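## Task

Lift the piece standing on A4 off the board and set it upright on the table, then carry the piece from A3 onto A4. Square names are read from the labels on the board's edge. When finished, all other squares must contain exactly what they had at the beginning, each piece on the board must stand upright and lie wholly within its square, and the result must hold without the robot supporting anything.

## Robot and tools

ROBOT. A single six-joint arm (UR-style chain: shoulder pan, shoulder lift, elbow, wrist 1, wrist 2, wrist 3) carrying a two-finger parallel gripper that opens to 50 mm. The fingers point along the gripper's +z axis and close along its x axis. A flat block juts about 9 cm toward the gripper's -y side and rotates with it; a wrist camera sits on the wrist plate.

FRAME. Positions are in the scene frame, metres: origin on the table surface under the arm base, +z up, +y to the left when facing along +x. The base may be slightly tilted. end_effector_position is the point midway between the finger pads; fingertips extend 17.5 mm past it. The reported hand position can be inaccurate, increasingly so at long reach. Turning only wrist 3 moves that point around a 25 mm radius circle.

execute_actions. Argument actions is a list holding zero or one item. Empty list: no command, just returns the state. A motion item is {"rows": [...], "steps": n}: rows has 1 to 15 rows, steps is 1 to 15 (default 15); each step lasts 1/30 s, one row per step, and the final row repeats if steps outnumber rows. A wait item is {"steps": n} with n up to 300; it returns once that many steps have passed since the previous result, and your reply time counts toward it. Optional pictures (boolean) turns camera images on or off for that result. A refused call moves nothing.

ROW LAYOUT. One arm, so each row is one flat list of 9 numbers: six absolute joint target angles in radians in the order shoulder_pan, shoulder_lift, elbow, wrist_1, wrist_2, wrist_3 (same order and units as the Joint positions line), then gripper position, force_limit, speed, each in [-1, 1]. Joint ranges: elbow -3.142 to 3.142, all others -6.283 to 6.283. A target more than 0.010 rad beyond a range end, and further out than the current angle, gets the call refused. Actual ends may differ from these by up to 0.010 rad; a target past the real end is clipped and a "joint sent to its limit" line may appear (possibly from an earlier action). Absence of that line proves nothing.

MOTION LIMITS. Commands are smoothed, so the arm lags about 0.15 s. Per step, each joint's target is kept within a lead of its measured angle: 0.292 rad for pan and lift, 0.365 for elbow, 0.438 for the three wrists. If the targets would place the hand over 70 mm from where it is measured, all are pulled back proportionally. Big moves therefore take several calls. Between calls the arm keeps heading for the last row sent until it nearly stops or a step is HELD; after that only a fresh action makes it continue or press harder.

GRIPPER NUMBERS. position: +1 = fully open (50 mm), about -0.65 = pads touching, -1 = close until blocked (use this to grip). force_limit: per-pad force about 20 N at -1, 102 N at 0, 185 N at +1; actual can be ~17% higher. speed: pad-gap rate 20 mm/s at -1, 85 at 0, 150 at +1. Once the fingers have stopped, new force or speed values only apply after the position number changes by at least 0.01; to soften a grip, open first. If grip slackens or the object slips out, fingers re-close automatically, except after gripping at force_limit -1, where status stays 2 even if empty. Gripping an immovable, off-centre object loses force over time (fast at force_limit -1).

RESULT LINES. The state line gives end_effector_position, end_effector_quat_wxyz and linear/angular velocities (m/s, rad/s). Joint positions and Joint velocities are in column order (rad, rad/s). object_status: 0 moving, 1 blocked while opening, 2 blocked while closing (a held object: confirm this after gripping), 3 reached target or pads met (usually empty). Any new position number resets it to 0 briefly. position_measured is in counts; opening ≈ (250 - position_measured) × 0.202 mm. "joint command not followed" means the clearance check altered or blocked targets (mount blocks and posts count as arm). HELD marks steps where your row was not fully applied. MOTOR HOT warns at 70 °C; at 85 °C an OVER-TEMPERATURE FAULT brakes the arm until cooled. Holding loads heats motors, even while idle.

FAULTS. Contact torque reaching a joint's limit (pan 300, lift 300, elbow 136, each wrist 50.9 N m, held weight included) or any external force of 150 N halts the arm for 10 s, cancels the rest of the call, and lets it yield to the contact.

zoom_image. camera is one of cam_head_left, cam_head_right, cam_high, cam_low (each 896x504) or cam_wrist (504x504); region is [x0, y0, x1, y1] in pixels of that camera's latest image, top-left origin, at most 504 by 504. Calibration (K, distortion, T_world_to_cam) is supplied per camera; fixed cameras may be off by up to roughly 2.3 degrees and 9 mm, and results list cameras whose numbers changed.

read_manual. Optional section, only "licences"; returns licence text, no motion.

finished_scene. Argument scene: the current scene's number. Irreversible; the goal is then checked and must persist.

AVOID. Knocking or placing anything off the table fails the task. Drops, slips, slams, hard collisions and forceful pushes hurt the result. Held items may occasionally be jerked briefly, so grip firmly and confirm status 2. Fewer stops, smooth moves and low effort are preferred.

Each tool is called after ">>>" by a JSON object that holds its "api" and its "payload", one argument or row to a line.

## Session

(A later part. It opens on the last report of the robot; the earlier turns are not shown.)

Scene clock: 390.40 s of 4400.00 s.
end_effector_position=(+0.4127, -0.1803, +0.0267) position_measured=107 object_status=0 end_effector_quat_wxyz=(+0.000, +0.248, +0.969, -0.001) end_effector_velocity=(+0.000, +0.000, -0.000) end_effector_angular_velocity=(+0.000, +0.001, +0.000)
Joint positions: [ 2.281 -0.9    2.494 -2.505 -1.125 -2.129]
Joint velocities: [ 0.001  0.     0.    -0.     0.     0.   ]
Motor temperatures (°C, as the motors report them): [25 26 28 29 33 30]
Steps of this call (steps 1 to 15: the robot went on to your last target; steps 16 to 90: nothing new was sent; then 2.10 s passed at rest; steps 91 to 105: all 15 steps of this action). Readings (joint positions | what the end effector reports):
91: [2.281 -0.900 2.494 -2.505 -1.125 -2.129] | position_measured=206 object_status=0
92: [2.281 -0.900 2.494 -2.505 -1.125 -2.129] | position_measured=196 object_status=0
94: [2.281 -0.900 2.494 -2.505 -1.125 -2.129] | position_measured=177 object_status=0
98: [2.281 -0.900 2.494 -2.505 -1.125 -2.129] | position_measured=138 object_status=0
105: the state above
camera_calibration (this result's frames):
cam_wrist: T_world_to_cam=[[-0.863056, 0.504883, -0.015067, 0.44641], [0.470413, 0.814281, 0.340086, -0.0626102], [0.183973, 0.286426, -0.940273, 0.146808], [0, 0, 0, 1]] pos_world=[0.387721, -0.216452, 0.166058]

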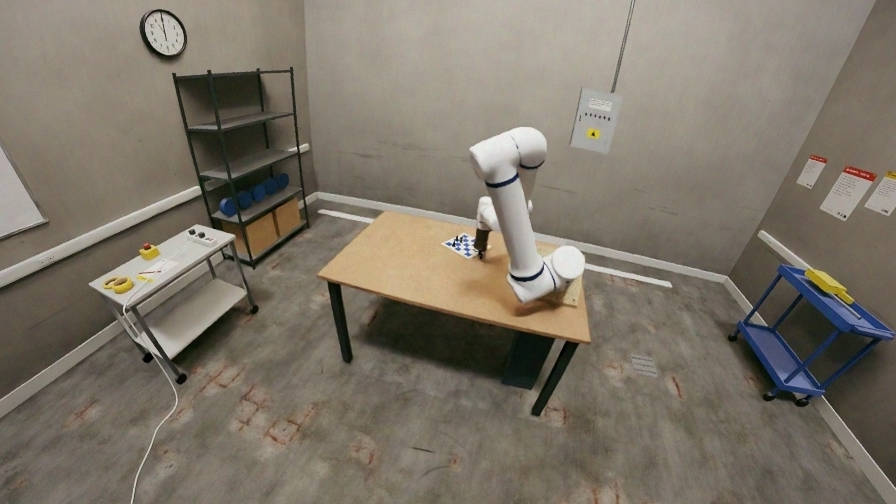

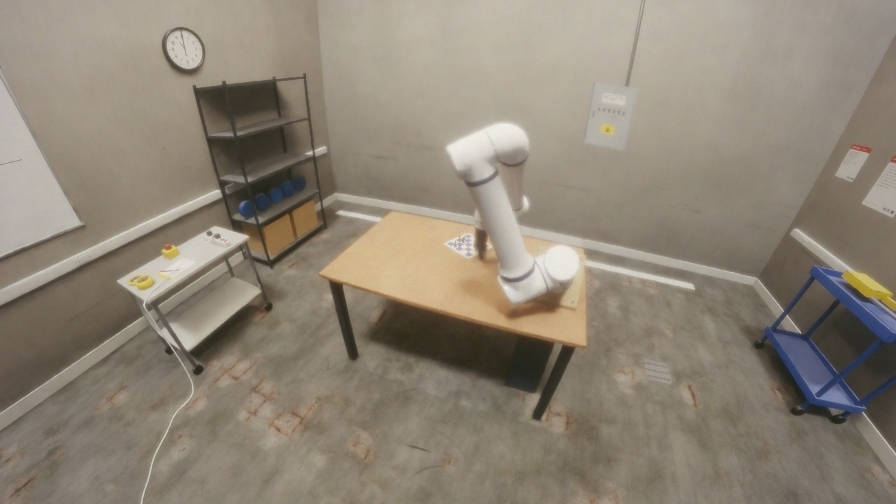

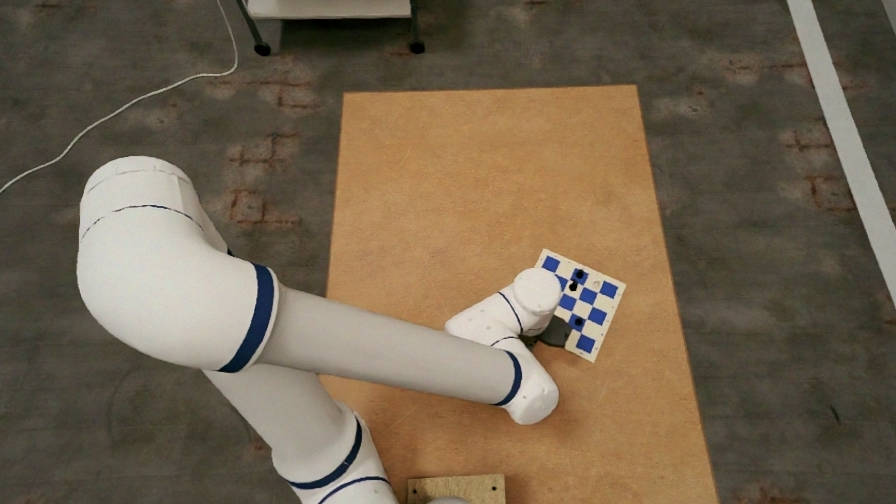

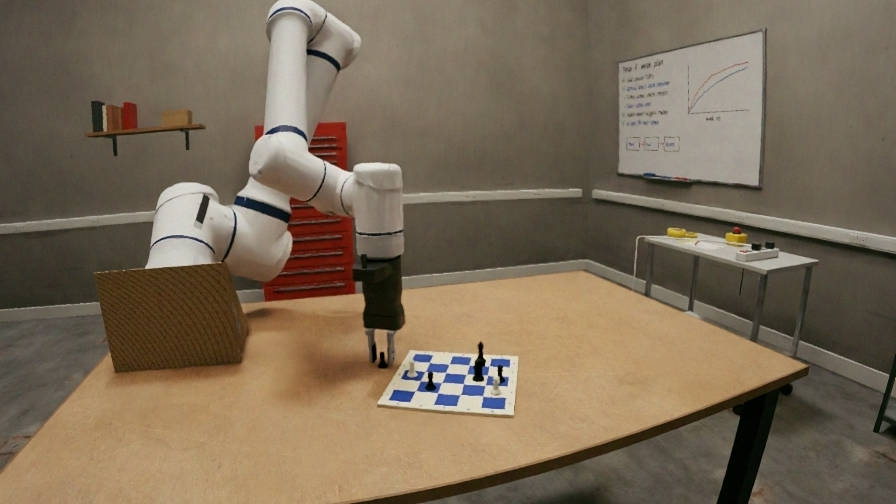

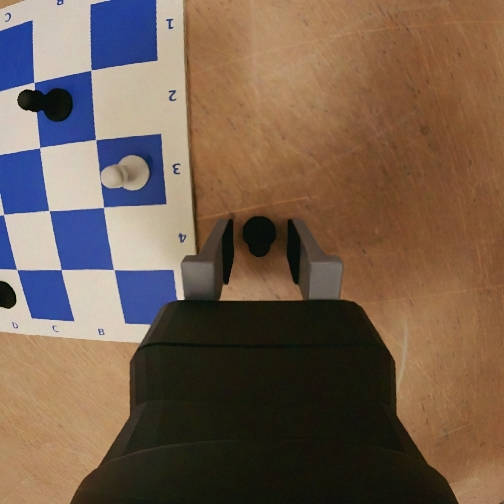

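>>> {"api": "execute_actions", "payload": {
  "actions": [
    {"rows": [[2.28069,-0.90042,2.49408,-2.50450,-1.12478,-2.12943,0.3,0.3,-0.4],[2.27988,-0.90217,2.49363,-2.50201,-1.12528,-2.13012,0.3,0.3,-0.4],[2.27862,-0.90492,2.49293,-2.49809,-1.12606,-2.13122,0.3,0.3,-0.4],[2.27694,-0.90856,2.49199,-2.49291,-1.12710,-2.13267,0.3,0.3,-0.4],[2.27492,-0.91295,2.49087,-2.48666,-1.12835,-2.13442,0.3,0.3,-0.4],[2.27261,-0.91797,2.48958,-2.47950,-1.12978,-2.13642,0.3,0.3,-0.4],[2.27006,-0.92350,2.48816,-2.47163,-1.13135,-2.13863,0.3,0.3,-0.4],[2.26735,-0.92941,2.48665,-2.46322,-1.13303,-2.14098,0.3,0.3,-0.4],[2.26453,-0.93520,2.48464,-2.45439,-1.13477,-2.14342,0.3,0.3,-0.4],[2.26171,-0.94040,2.48178,-2.44530,-1.13652,-2.14586,0.3,0.3,-0.4],[2.25895,-0.94491,2.47818,-2.43618,-1.13822,-2.14825,0.3,0.3,-0.4],[2.25632,-0.94863,2.47392,-2.42725,-1.13985,-2.15054,0.3,0.3,-0.4],[2.25387,-0.95145,2.46911,-2.41872,-1.14137,-2.15266,0.3,0.3,-0.4],[2.25166,-0.95330,2.46383,-2.41079,-1.14273,-2.15457,0.3,0.3,-0.4],[2.24976,-0.95409,2.45818,-2.40364,-1.14391,-2.15622,0.3,0.3,-0.4]], "steps": 15}
  ],
  "pictures": false
}}

>>> {"api": "execute_actions", "payload": {
  "actions": [
    {"rows": [[2.24821,-0.95376,2.45225,-2.39747,-1.14487,-2.15757,0.3,0.3,-0.4],[2.24705,-0.95225,2.44612,-2.39243,-1.14558,-2.15857,0.3,0.3,-0.4],[2.24635,-0.94951,2.43988,-2.38866,-1.14601,-2.15919,0.3,0.3,-0.4],[2.24612,-0.94550,2.43360,-2.38631,-1.14615,-2.15939,0.3,0.3,-0.4],[2.24642,-0.94019,2.42737,-2.38549,-1.14596,-2.15913,0.3,0.3,-0.4],[2.24699,-0.93416,2.42112,-2.38547,-1.14561,-2.15864,0.3,0.3,-0.4],[2.24758,-0.92802,2.41475,-2.38545,-1.14524,-2.15814,0.3,0.3,-0.4],[2.24816,-0.92182,2.40832,-2.38543,-1.14488,-2.15763,0.3,0.3,-0.4],[2.24875,-0.91563,2.40190,-2.38541,-1.14451,-2.15713,0.3,0.3,-0.4],[2.24934,-0.90949,2.39553,-2.38539,-1.14415,-2.15663,0.3,0.3,-0.4],[2.24991,-0.90346,2.38928,-2.38537,-1.14379,-2.15614,0.3,0.3,-0.4],[2.25047,-0.89759,2.38319,-2.38535,-1.14344,-2.15566,0.3,0.3,-0.4],[2.25100,-0.89194,2.37734,-2.38533,-1.14311,-2.15520,0.3,0.3,-0.4],[2.25175,-0.88609,2.37190,-2.38601,-1.14265,-2.15456,0.3,0.3,-0.4],[2.25288,-0.87968,2.36703,-2.38797,-1.14195,-2.15357,0.3,0.3,-0.4]], "steps": 15}
  ],
  "pictures": false
}}

>>> {"api": "execute_actions", "payload": {
  "actions": [
    {"rows": [[2.25434,-0.87290,2.36276,-2.39100,-1.14105,-2.15231,0.3,0.3,-0.4],[2.25606,-0.86594,2.35912,-2.39496,-1.13998,-2.15081,0.3,0.3,-0.4],[2.25800,-0.85894,2.35612,-2.39968,-1.13878,-2.14914,0.3,0.3,-0.4],[2.26009,-0.85206,2.35382,-2.40502,-1.13749,-2.14732,0.3,0.3,-0.4],[2.26230,-0.84545,2.35223,-2.41085,-1.13613,-2.14540,0.3,0.3,-0.4],[2.26457,-0.83923,2.35140,-2.41707,-1.13473,-2.14343,0.3,0.3,-0.4],[2.26686,-0.83354,2.35136,-2.42358,-1.13332,-2.14143,0.3,0.3,-0.4],[2.26914,-0.82849,2.35216,-2.43027,-1.13191,-2.13945,0.3,0.3,-0.4],[2.27140,-0.82382,2.35339,-2.43700,-1.13052,-2.13749,0.3,0.3,-0.4],[2.27361,-0.81924,2.35459,-2.44360,-1.12916,-2.13556,0.3,0.3,-0.4],[2.27573,-0.81484,2.35574,-2.44993,-1.12785,-2.13372,0.3,0.3,-0.4],[2.27771,-0.81073,2.35681,-2.45585,-1.12663,-2.13199,0.3,0.3,-0.4],[2.27951,-0.80699,2.35779,-2.46123,-1.12552,-2.13043,0.3,0.3,-0.4],[2.28109,-0.80373,2.35865,-2.46594,-1.12454,-2.12906,0.3,0.3,-0.4],[2.28239,-0.80102,2.35936,-2.46984,-1.12374,-2.12792,0.3,0.3,-0.4]], "steps": 15}
  ],
  "pictures": false
}}

>>> {"api": "execute_actions", "payload": {
  "actions": [
    {"rows": [[2.28338,-0.79897,2.35989,-2.47279,-1.12313,-2.12706,0.3,0.3,-0.4],[2.28401,-0.79767,2.36023,-2.47466,-1.12275,-2.12652,0.3,0.3,-0.4],[2.28423,-0.79722,2.36035,-2.47531,-1.12261,-2.12633,0.3,0.3,-0.4]], "steps": 8}
  ],
  "pictures": true
}}

>>> {"api": "execute_actions", "payload": {
  "actions": [
    {"rows": [[2.28423,-0.79722,2.36035,-2.47531,-1.12261,-2.12633,-1,0.3,-0.5]], "steps": 15}
  ],
  "pictures": false
}}

>>> {"api": "execute_actions", "payload": {
  "actions": [
    {"rows": [[2.28423,-0.79722,2.36035,-2.47531,-1.12261,-2.12633,-1,0.3,-0.5]], "steps": 5}
  ],
  "pictures": false
}}

>>> {"api": "execute_actions", "payload": {
  "actions": [
    {"rows": [[2.28407,-0.79754,2.36027,-2.47484,-1.12271,-2.12646,-1,0.3,-0.5],[2.28364,-0.79844,2.36003,-2.47355,-1.12297,-2.12684,-1,0.3,-0.5],[2.28299,-0.79979,2.35968,-2.47160,-1.12338,-2.12741,-1,0.3,-0.5],[2.28217,-0.80149,2.35924,-2.46916,-1.12388,-2.12812,-1,0.3,-0.5],[2.28124,-0.80341,2.35873,-2.46639,-1.12445,-2.12892,-1,0.3,-0.5],[2.28026,-0.80545,2.35820,-2.46346,-1.12506,-2.12978,-1,0.3,-0.5],[2.27967,-0.80783,2.35769,-2.46036,-1.12542,-2.13028,-1,0.3,-0.5],[2.27987,-0.81072,2.35725,-2.45714,-1.12532,-2.13009,-1,0.3,-0.5],[2.28082,-0.81393,2.35692,-2.45398,-1.12474,-2.12923,-1,0.3,-0.5],[2.28251,-0.81730,2.35671,-2.45109,-1.12373,-2.12772,-1,0.3,-0.5],[2.28491,-0.82062,2.35665,-2.44865,-1.12228,-2.12559,-1,0.3,-0.5],[2.28798,-0.82372,2.35676,-2.44688,-1.12041,-2.12286,-1,0.3,-0.5],[2.29154,-0.82678,2.35698,-2.44544,-1.11825,-2.11970,-1,0.3,-0.5],[2.29535,-0.83005,2.35721,-2.44390,-1.11595,-2.11632,-1,0.3,-0.5],[2.29931,-0.83345,2.35746,-2.44230,-1.11354,-2.11280,-1,0.3,-0.5]], "steps": 15}
  ],
  "pictures": false
}}

>>> {"api": "execute_actions", "payload": {
  "actions": [
    {"rows": [[2.30336,-0.83693,2.35771,-2.44066,-1.11109,-2.10921,-1,0.3,-0.5],[2.30741,-0.84041,2.35796,-2.43903,-1.10863,-2.10562,-1,0.3,-0.5],[2.31138,-0.84381,2.35820,-2.43742,-1.10623,-2.10210,-1,0.3,-0.5],[2.31518,-0.84708,2.35843,-2.43589,-1.10392,-2.09873,-1,0.3,-0.5],[2.31874,-0.85014,2.35865,-2.43445,-1.10176,-2.09557,-1,0.3,-0.5],[2.32214,-0.85260,2.35893,-2.43361,-1.09970,-2.09255,-1,0.3,-0.5],[2.32543,-0.85414,2.35934,-2.43377,-1.09771,-2.08963,-1,0.3,-0.5],[2.32847,-0.85481,2.35983,-2.43480,-1.09587,-2.08692,-1,0.3,-0.5],[2.33111,-0.85466,2.36037,-2.43655,-1.09428,-2.08456,-1,0.3,-0.5],[2.33323,-0.85372,2.36093,-2.43890,-1.09300,-2.08267,-1,0.3,-0.5],[2.33468,-0.85205,2.36148,-2.44172,-1.09214,-2.08137,-1,0.3,-0.5],[2.33573,-0.85003,2.36200,-2.44469,-1.09151,-2.08042,-1,0.3,-0.5],[2.33672,-0.84813,2.36249,-2.44749,-1.09092,-2.07953,-1,0.3,-0.5],[2.33759,-0.84646,2.36293,-2.44996,-1.09040,-2.07874,-1,0.3,-0.5],[2.33829,-0.84512,2.36327,-2.45194,-1.08998,-2.07811,-1,0.3,-0.5]], "steps": 15}
  ],
  "pictures": false
}}

>>> {"api": "execute_actions", "payload": {
  "actions": [
    {"rows": [[2.33875,-0.84424,2.36350,-2.45324,-1.08971,-2.07769,-1,0.3,-0.5],[2.33891,-0.84392,2.36358,-2.45371,-1.08961,-2.07754,-1,0.3,-0.5]], "steps": 14}
  ],
  "pictures": true
}}

Scene clock: 510.90 s of 4400.00 s.
end_effector_position=(+0.4156, -0.1844, +0.0534) position_measured=107 object_status=3 end_effector_quat_wxyz=(+0.000, +0.248, +0.969, -0.001) end_effector_velocity=(+0.027, -0.040, +0.089) end_effector_angular_velocity=(-0.002, -0.002, +0.000)
Joint positions: [ 2.258 -0.944  2.474 -2.432 -1.139 -2.149]
Joint velocities: [-0.07  -0.089 -0.124  0.236 -0.042 -0.059]
Motor temperatures (°C, as the motors report them): [25 27 28 29 33 30]
Steps of this call (steps 1 to 15: the robot went on to your last target; steps 16 to 90: nothing new was sent; then 117.00 s passed at rest; steps 91 to 105: all 15 steps of this action). Readings (joint positions | what the end effector reports):
91: [2.281 -0.900 2.494 -2.505 -1.125 -2.129] | position_measured=107 object_status=3
92: [2.281 -0.900 2.494 -2.505 -1.125 -2.129] | position_measured=107 object_status=3
94: [2.280 -0.902 2.494 -2.502 -1.125 -2.130] | position_measured=107 object_status=3
98: [2.275 -0.914 2.491 -2.485 -1.129 -2.135] | position_measured=107 object_status=3
105: the state above

Scene clock: 511.40 s of 4400.00 s.
end_effector_position=(+0.4406, -0.2233, +0.0707) position_measured=107 object_status=3 end_effector_quat_wxyz=(+0.000, +0.248, +0.969, -0.001) end_effector_velocity=(+0.054, -0.085, -0.006) end_effector_angular_velocity=(+0.006, +0.003, -0.002)
Joint positions: [ 2.25  -0.901  2.387 -2.386 -1.144 -2.156]
Joint velocities: [ 0.02   0.171 -0.171 -0.     0.013  0.017]
Motor temperatures (°C, as the motors report them): [25 27 28 29 33 30]
Steps of this call (steps 1 to 15: all 15 steps of this action). Readings (joint positions | what the end effector reports):
1: [2.256 -0.947 2.469 -2.424 -1.140 -2.151] | position_measured=107 object_status=3
2: [2.254 -0.949 2.464 -2.417 -1.142 -2.153] | position_measured=107 object_status=3
4: [2.250 -0.950 2.454 -2.404 -1.144 -2.156] | position_measured=107 object_status=3
8: [2.248 -0.938 2.430 -2.391 -1.145 -2.158] | position_measured=107 object_status=3
15: the state above

Scene clock: 511.90 s of 4400.00 s.
end_effector_position=(+0.4541, -0.2449, +0.0421) position_measured=107 object_status=3 end_effector_quat_wxyz=(+0.000, +0.248, +0.969, -0.001) end_effector_velocity=(+0.000, -0.002, -0.067) end_effector_angular_velocity=(+0.003, +0.002, -0.000)
Joint positions: [ 2.276 -0.814  2.357 -2.452 -1.128 -2.133]
Joint velocities: [ 0.054  0.116  0.022 -0.155  0.033  0.046]
Motor temperatures (°C, as the motors report them): [25 27 28 29 33 30]
Steps of this call (steps 1 to 15: all 15 steps of this action). Readings (joint positions | what the end effector reports):
1: [2.251 -0.895 2.381 -2.387 -1.143 -2.155] | position_measured=107 object_status=3
2: [2.252 -0.888 2.376 -2.388 -1.142 -2.154] | position_measured=107 object_status=3
4: [2.255 -0.876 2.367 -2.393 -1.141 -2.152] | position_measured=107 object_status=3
8: [2.262 -0.850 2.356 -2.411 -1.136 -2.146] | position_measured=107 object_status=3
15: the state above

Scene clock: 512.17 s of 4400.00 s.
end_effector_position=(+0.4541, -0.2450, +0.0330) position_measured=107 object_status=3 end_effector_quat_wxyz=(+0.000, +0.248, +0.969, -0.001) end_effector_velocity=(-0.000, -0.000, -0.008) end_effector_angular_velocity=(-0.001, -0.001, -0.001)
Joint positions: [ 2.283 -0.799  2.36  -2.473 -1.123 -2.127]
Joint velocities: [ 0.006  0.014  0.003 -0.021  0.004  0.006]
Motor temperatures (°C, as the motors report them): [25 27 28 29 33 30]
Steps of this call (steps 1 to 8: all 8 steps of this action). Readings (joint positions | what the end effector reports):
1: [2.278 -0.811 2.358 -2.457 -1.126 -2.132] | position_measured=107 object_status=3
2: [2.279 -0.807 2.358 -2.461 -1.126 -2.131] | position_measured=107 object_status=3
4: [2.282 -0.803 2.359 -2.468 -1.124 -2.129] | position_measured=107 object_status=3
8: the state above
camera_calibration (this result's frames):
cam_wrist: T_world_to_cam=[[-0.863063, 0.504871, -0.0151202, 0.514917], [0.470393, 0.814308, 0.340049, -0.0315097], [0.183993, 0.286372, -0.940286, 0.163653], [0, 0, 0, 1]] pos_world=[0.429117, -0.281174, 0.172381]

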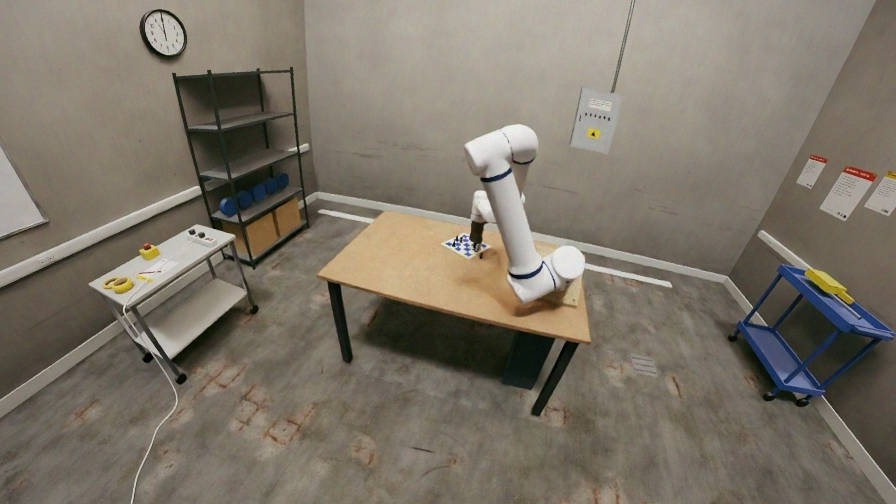

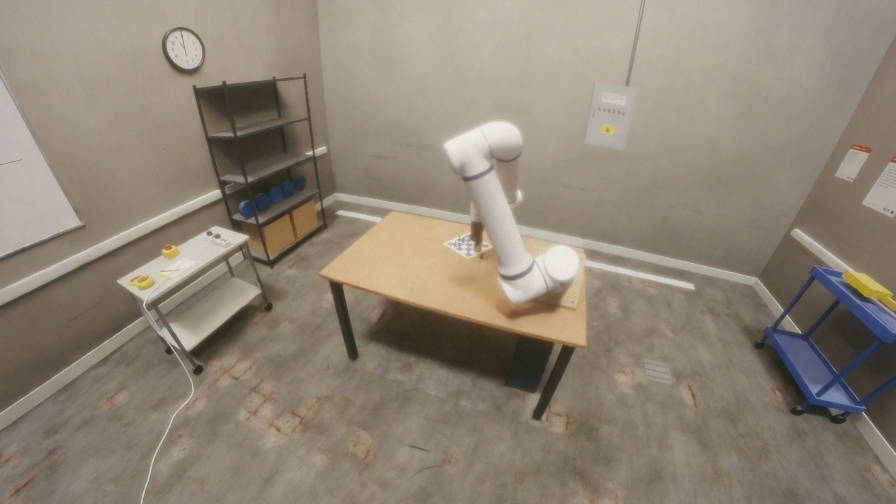

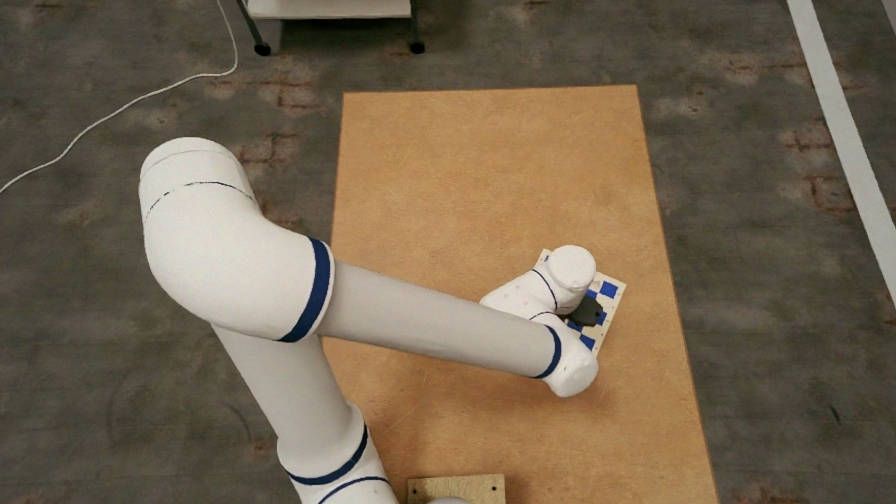

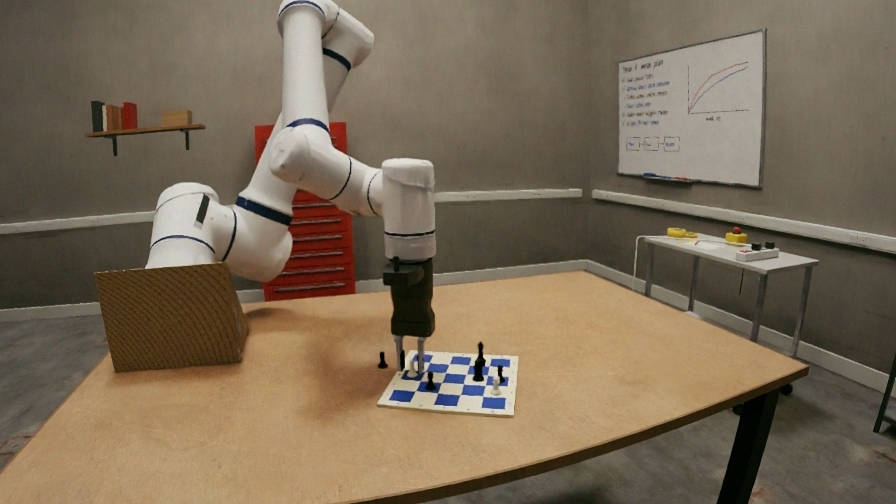

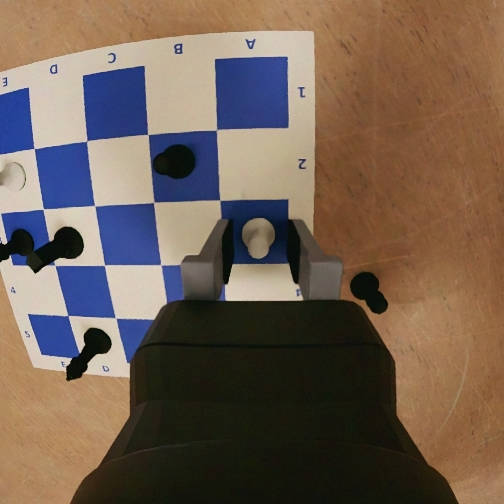

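Scene clock: 512.67 s of 4400.00 s.
end_effector_position=(+0.4541, -0.2450, +0.0321) position_measured=212 object_status=0 end_effector_quat_wxyz=(+0.000, +0.248, +0.969, -0.001) end_effector_velocity=(-0.000, +0.000, -0.001) end_effector_angular_velocity=(+0.001, +0.001, -0.000)
Joint positions: [ 2.284 -0.797  2.36  -2.475 -1.123 -2.126]
Joint velocities: [ 0.001  0.001 -0.    -0.     0.     0.   ]
Motor temperatures (°C, as the motors report them): [25 27 28 29 33 30]
Steps of this call (steps 1 to 15: all 15 steps of this action). Readings (joint positions | what the end effector reports):
1: [2.284 -0.798 2.360 -2.474 -1.123 -2.127] | position_measured=113 object_status=0
2: [2.284 -0.798 2.360 -2.474 -1.123 -2.127] | position_measured=122 object_status=0
4: [2.284 -0.798 2.360 -2.475 -1.123 -2.127] | position_measured=139 object_status=0
8: [2.284 -0.797 2.360 -2.475 -1.123 -2.126] | position_measured=174 object_status=0
15: the state above

Scene clock: 512.83 s of 4400.00 s.
end_effector_position=(+0.4541, -0.2450, +0.0321) position_measured=212 object_status=2 end_effector_quat_wxyz=(+0.000, +0.248, +0.969, -0.001) end_effector_velocity=(-0.000, -0.000, -0.000) end_effector_angular_velocity=(+0.000, +0.000, -0.000)
Joint positions: [ 2.284 -0.797  2.36  -2.475 -1.123 -2.126]
Joint velocities: [ 0.  0. -0. -0.  0.  0.]
Motor temperatures (°C, as the motors report them): [25 27 28 29 33 30]
Steps of this call (steps 1 to 5: all 5 steps of this action). Readings (joint positions | what the end effector reports):
1: [2.284 -0.797 2.360 -2.475 -1.123 -2.126] | position_measured=212 object_status=0
2: [2.284 -0.797 2.360 -2.475 -1.123 -2.126] | position_measured=212 object_status=0
4: [2.284 -0.797 2.360 -2.475 -1.123 -2.126] | position_measured=212 object_status=2
5: the state above

Scene clock: 513.33 s of 4400.00 s.
end_effector_position=(+0.4587, -0.2386, +0.0414) position_measured=212 object_status=2 end_effector_quat_wxyz=(+0.000, +0.248, +0.969, -0.001) end_effector_velocity=(+0.034, +0.051, +0.011) end_effector_angular_velocity=(-0.003, -0.001, +0.001)
Joint positions: [ 2.289 -0.822  2.357 -2.449 -1.12  -2.122]
Joint velocities: [ 0.084 -0.092 -0.     0.056  0.051  0.075]
Motor temperatures (°C, as the motors report them): [25 27 28 29 33 30]
Steps of this call (steps 1 to 15: all 15 steps of this action). Readings (joint positions | what the end effector reports):
1: [2.284 -0.797 2.360 -2.475 -1.123 -2.126] | position_measured=212 object_status=2
2: [2.284 -0.797 2.360 -2.475 -1.123 -2.126] | position_measured=212 object_status=2
4: [2.284 -0.798 2.360 -2.474 -1.123 -2.126] | position_measured=212 object_status=2
8: [2.281 -0.803 2.359 -2.466 -1.124 -2.129] | position_measured=212 object_status=2
15: the state above

Scene clock: 513.83 s of 4400.00 s.
end_effector_position=(+0.4731, -0.2148, +0.0369) position_measured=212 object_status=2 end_effector_quat_wxyz=(+0.000, +0.248, +0.969, -0.001) end_effector_velocity=(+0.004, +0.010, -0.031) end_effector_angular_velocity=(+0.003, +0.002, -0.002)
Joint positions: [ 2.334 -0.849  2.362 -2.444 -1.093 -2.082]
Joint velocities: [ 0.041  0.037  0.014 -0.063  0.025  0.037]
Motor temperatures (°C, as the motors report them): [25 27 28 29 33 30]
Steps of this call (steps 1 to 15: all 15 steps of this action). Readings (joint positions | what the end effector reports):
1: [2.292 -0.826 2.357 -2.447 -1.118 -2.119] | position_measured=212 object_status=2
2: [2.295 -0.829 2.357 -2.445 -1.116 -2.116] | position_measured=212 object_status=2
4: [2.302 -0.835 2.357 -2.442 -1.112 -2.110] | position_measured=212 object_status=2
8: [2.317 -0.847 2.359 -2.436 -1.103 -2.098] | position_measured=212 object_status=2
15: the state above

Scene clock: 514.30 s of 4400.00 s.
end_effector_position=(+0.4735, -0.2137, +0.0327) position_measured=212 object_status=2 end_effector_quat_wxyz=(+0.000, +0.248, +0.969, -0.001) end_effector_velocity=(+0.000, +0.000, -0.000) end_effector_angular_velocity=(-0.000, -0.000, -0.000)
Joint positions: [ 2.339 -0.844  2.364 -2.454 -1.09  -2.078]
Joint velocities: [ 0.001  0.     0.    -0.001  0.001  0.001]
Motor temperatures (°C, as the motors report them): [25 27 28 29 33 30]
Steps of this call (steps 1 to 14: all 14 steps of this action). Readings (joint positions | what the end effector reports):
1: [2.335 -0.848 2.362 -2.447 -1.092 -2.081] | position_measured=212 object_status=2
2: [2.336 -0.847 2.363 -2.448 -1.091 -2.080] | position_measured=212 object_status=2
4: [2.337 -0.846 2.363 -2.451 -1.091 -2.079] | position_measured=212 object_status=2
8: [2.338 -0.844 2.363 -2.453 -1.090 -2.078] | position_measured=212 object_status=2
14: the state above
camera_calibration (this result's frames):
cam_wrist: T_world_to_cam=[[-0.863056, 0.504883, -0.0151108, 0.515831], [0.470405, 0.814296, 0.34006, -0.0660403], [0.183995, 0.286383, -0.940282, 0.150826], [0, 0, 0, 1]] pos_world=[0.448505, -0.249852, 0.172072]

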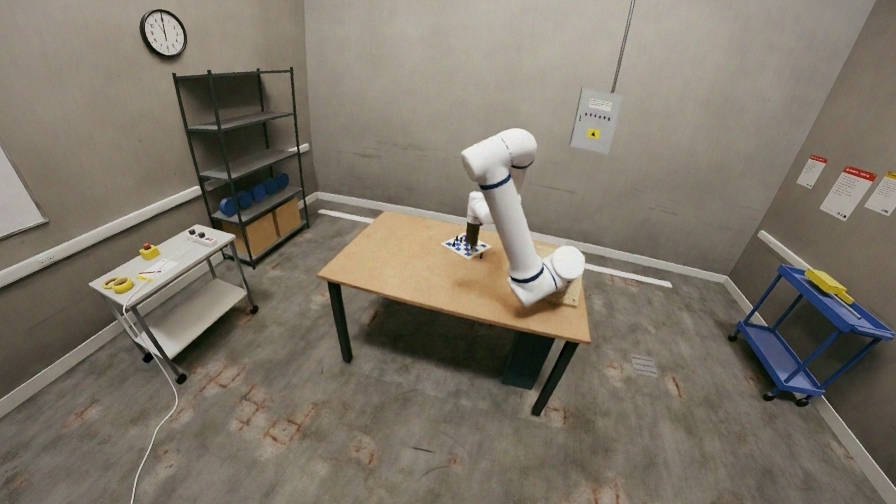

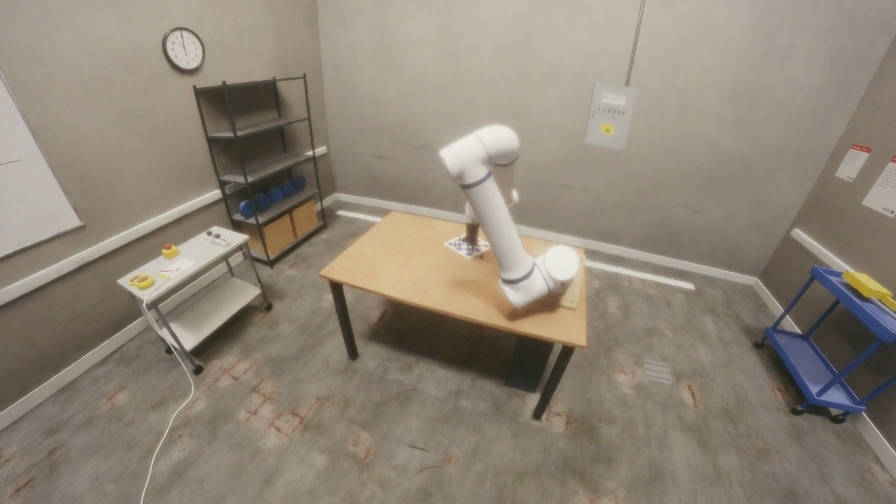

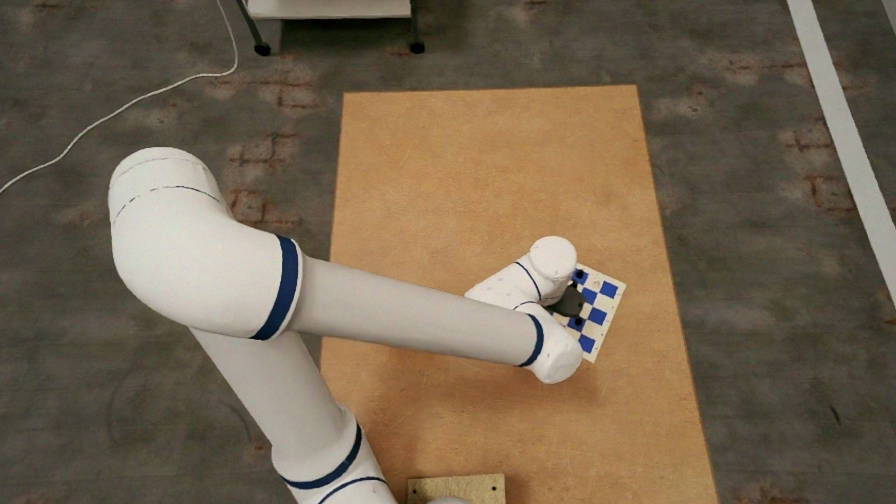

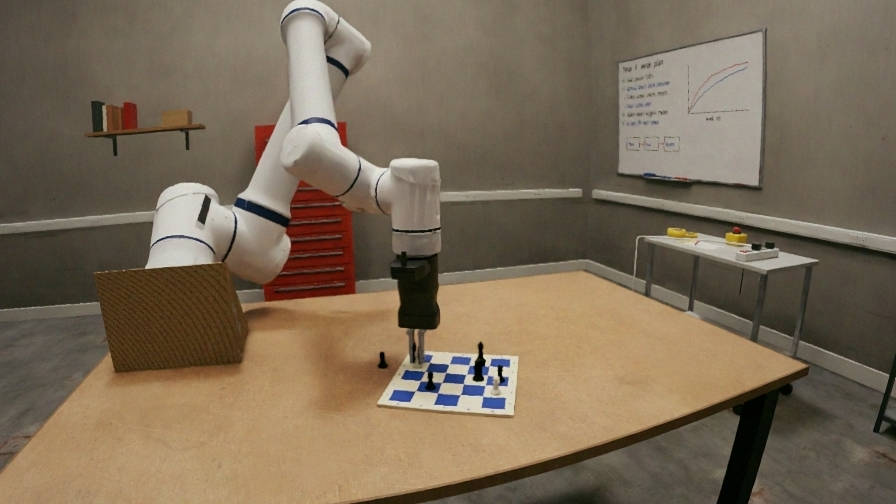

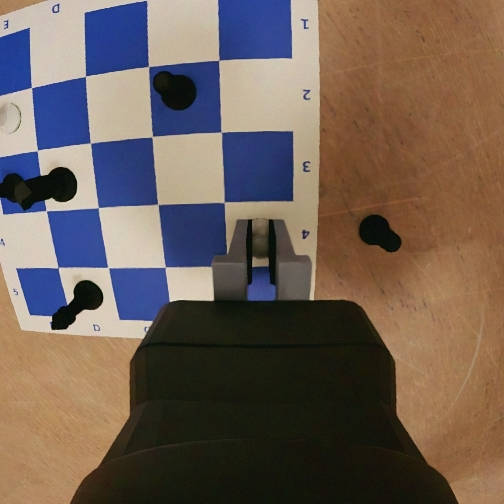

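>>> {"api": "execute_actions", "payload": {
  "actions": [
    {"rows": [[2.33891,-0.84392,2.36358,-2.45371,-1.08961,-2.07754,0.3,0.3,-0.4]], "steps": 12}
  ],
  "pictures": false
}}

>>> {"api": "execute_actions", "payload": {
  "actions": [
    {"rows": [[2.33848,-0.84474,2.36337,-2.45249,-1.08986,-2.07793,0.3,0.3,-0.4],[2.33727,-0.84708,2.36277,-2.44905,-1.09059,-2.07903,0.3,0.3,-0.4],[2.33539,-0.85068,2.36183,-2.44373,-1.09171,-2.08073,0.3,0.3,-0.4],[2.33297,-0.85533,2.36063,-2.43688,-1.09316,-2.08291,0.3,0.3,-0.4],[2.33012,-0.86078,2.35922,-2.42883,-1.09486,-2.08548,0.3,0.3,-0.4],[2.32698,-0.86682,2.35765,-2.41993,-1.09674,-2.08832,0.3,0.3,-0.4],[2.32365,-0.87320,2.35600,-2.41052,-1.09872,-2.09132,0.3,0.3,-0.4],[2.32027,-0.87970,2.35432,-2.40094,-1.10074,-2.09438,0.3,0.3,-0.4],[2.31694,-0.88608,2.35266,-2.39153,-1.10273,-2.09738,0.3,0.3,-0.4],[2.31379,-0.89211,2.35110,-2.38263,-1.10461,-2.10022,0.3,0.3,-0.4],[2.31095,-0.89757,2.34969,-2.37458,-1.10631,-2.10278,0.3,0.3,-0.4],[2.30853,-0.90221,2.34848,-2.36773,-1.10775,-2.10497,0.3,0.3,-0.4],[2.30665,-0.90582,2.34755,-2.36242,-1.10888,-2.10667,0.3,0.3,-0.4],[2.30543,-0.90815,2.34695,-2.35898,-1.10960,-2.10776,0.3,0.3,-0.4],[2.30500,-0.90898,2.34673,-2.35775,-1.10986,-2.10815,0.3,0.3,-0.4]], "steps": 15}
  ],
  "pictures": false
}}

>>> {"api": "execute_actions", "payload": {
  "actions": [
    {"rows": [[2.30500,-0.90898,2.34673,-2.35775,-1.10986,-2.10815,0.3,0.3,-0.4]], "steps": 10}
  ],
  "pictures": true
}}

Scene clock: 540.03 s of 4400.00 s.
end_effector_position=(+0.4735, -0.2137, +0.0326) position_measured=107 object_status=0 end_effector_quat_wxyz=(+0.000, +0.248, +0.969, -0.001) end_effector_velocity=(+0.000, -0.000, +0.001) end_effector_angular_velocity=(-0.001, -0.001, +0.000)
Joint positions: [ 2.339 -0.844  2.364 -2.454 -1.09  -2.078]
Joint velocities: [-0.001 -0.001 -0.    -0.     0.    -0.   ]
Motor temperatures (°C, as the motors report them): [25 27 28 29 33 30]
Steps of this call (steps 1 to 15: the robot went on to your last target; steps 16 to 90: nothing new was sent; then 22.33 s passed at rest; steps 91 to 102: all 12 steps of this action). Readings (joint positions | what the end effector reports):
91: [2.339 -0.844 2.364 -2.454 -1.090 -2.078] | position_measured=206 object_status=0
92: [2.339 -0.844 2.364 -2.454 -1.090 -2.078] | position_measured=196 object_status=0
94: [2.339 -0.844 2.364 -2.454 -1.090 -2.078] | position_measured=177 object_status=0
98: [2.339 -0.844 2.364 -2.454 -1.090 -2.078] | position_measured=138 object_status=0
102: the state above

Scene clock: 540.53 s of 4400.00 s.
end_effector_position=(+0.4734, -0.2136, +0.0653) position_measured=107 object_status=3 end_effector_quat_wxyz=(+0.000, +0.248, +0.969, -0.000) end_effector_velocity=(-0.002, +0.002, +0.066) end_effector_angular_velocity=(-0.001, -0.001, +0.001)
Joint positions: [ 2.311 -0.897  2.35  -2.375 -1.106 -2.103]
Joint velocities: [-0.055 -0.107 -0.027  0.154 -0.033 -0.05 ]
Motor temperatures (°C, as the motors report them): [25 27 28 29 33 30]
Steps of this call (steps 1 to 15: all 15 steps of this action). Readings (joint positions | what the end effector reports):
1: [2.339 -0.844 2.364 -2.454 -1.090 -2.078] | position_measured=107 object_status=0
2: [2.339 -0.844 2.364 -2.454 -1.090 -2.078] | position_measured=107 object_status=0
4: [2.338 -0.846 2.363 -2.449 -1.090 -2.079] | position_measured=107 object_status=0
8: [2.330 -0.861 2.359 -2.428 -1.095 -2.086] | position_measured=107 object_status=3
15: the state above

Scene clock: 540.87 s of 4400.00 s.
end_effector_position=(+0.4731, -0.2133, +0.0721) position_measured=107 object_status=3 end_effector_quat_wxyz=(+0.000, +0.248, +0.969, -0.000) end_effector_velocity=(+0.000, -0.000, +0.003) end_effector_angular_velocity=(-0.001, -0.000, +0.000)
Joint positions: [ 2.305 -0.908  2.347 -2.359 -1.11  -2.108]
Joint velocities: [-0.002 -0.005 -0.001  0.006 -0.002 -0.002]
Motor temperatures (°C, as the motors report them): [25 27 28 29 33 30]
Steps of this call (steps 1 to 10: all 10 steps of this action). Readings (joint positions | what the end effector reports):
1: [2.309 -0.901 2.349 -2.370 -1.107 -2.104] | position_measured=107 object_status=3
2: [2.308 -0.903 2.348 -2.367 -1.108 -2.105] | position_measured=107 object_status=3
4: [2.307 -0.906 2.348 -2.363 -1.109 -2.107] | position_measured=107 object_status=3
8: [2.306 -0.908 2.347 -2.359 -1.110 -2.108] | position_measured=107 object_status=3
10: the state above
camera_calibration (this result's frames):
cam_wrist: T_world_to_cam=[[-0.863086, 0.504836, -0.0149464, 0.515814], [0.470372, 0.814237, 0.340247, -0.0795534], [0.183939, 0.286632, -0.940217, 0.187951], [0, 0, 0, 1]] pos_world=[0.448039, -0.249499, 0.211492]

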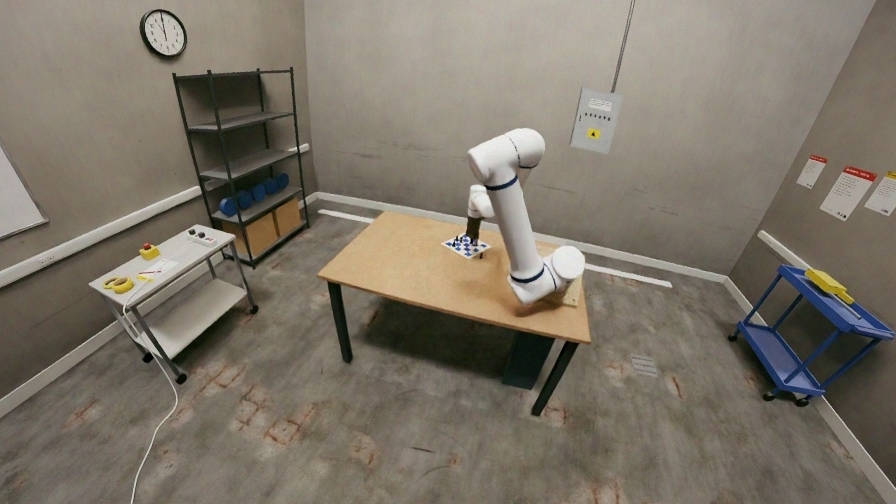

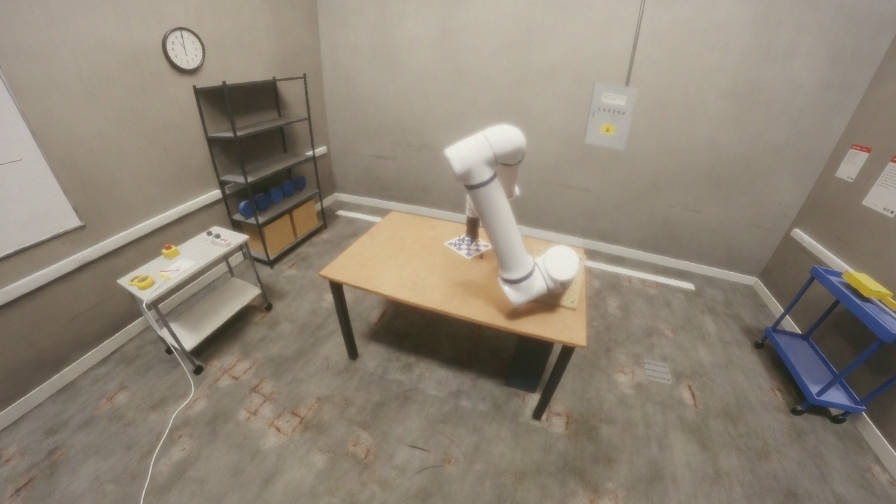

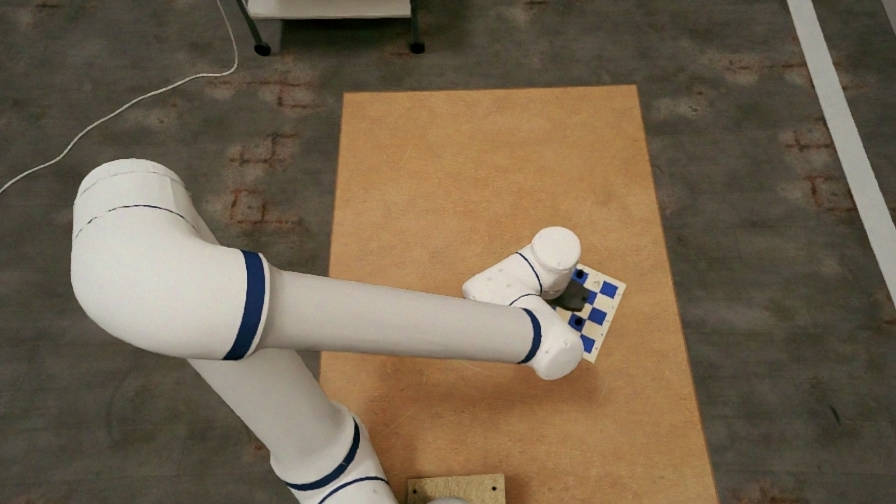

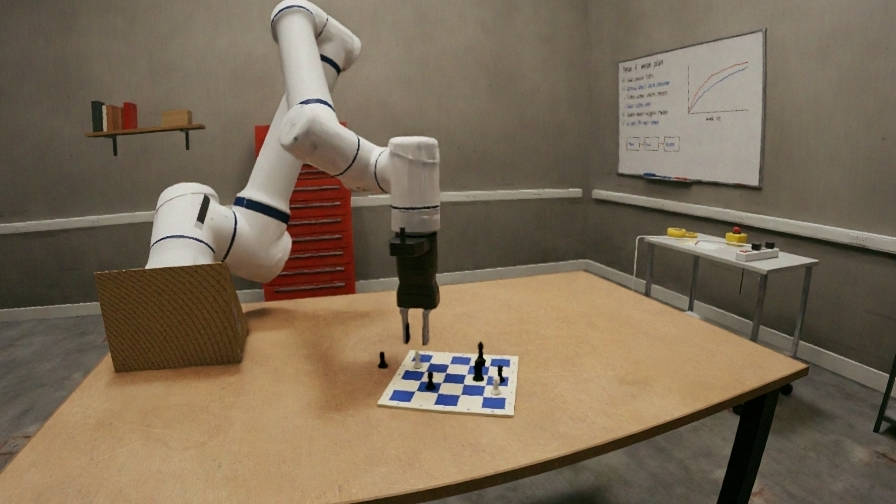

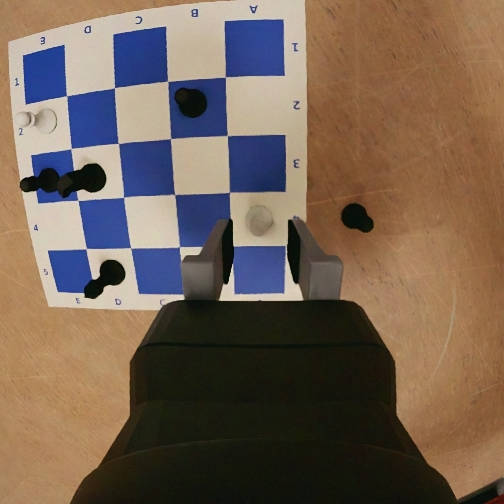

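The white pawn is centred on A4 and the black pawn stands upright on the table.

>>> {"api": "finished_scene", "payload": {
  "scene": 2
}}

The scene is finished: the task was done.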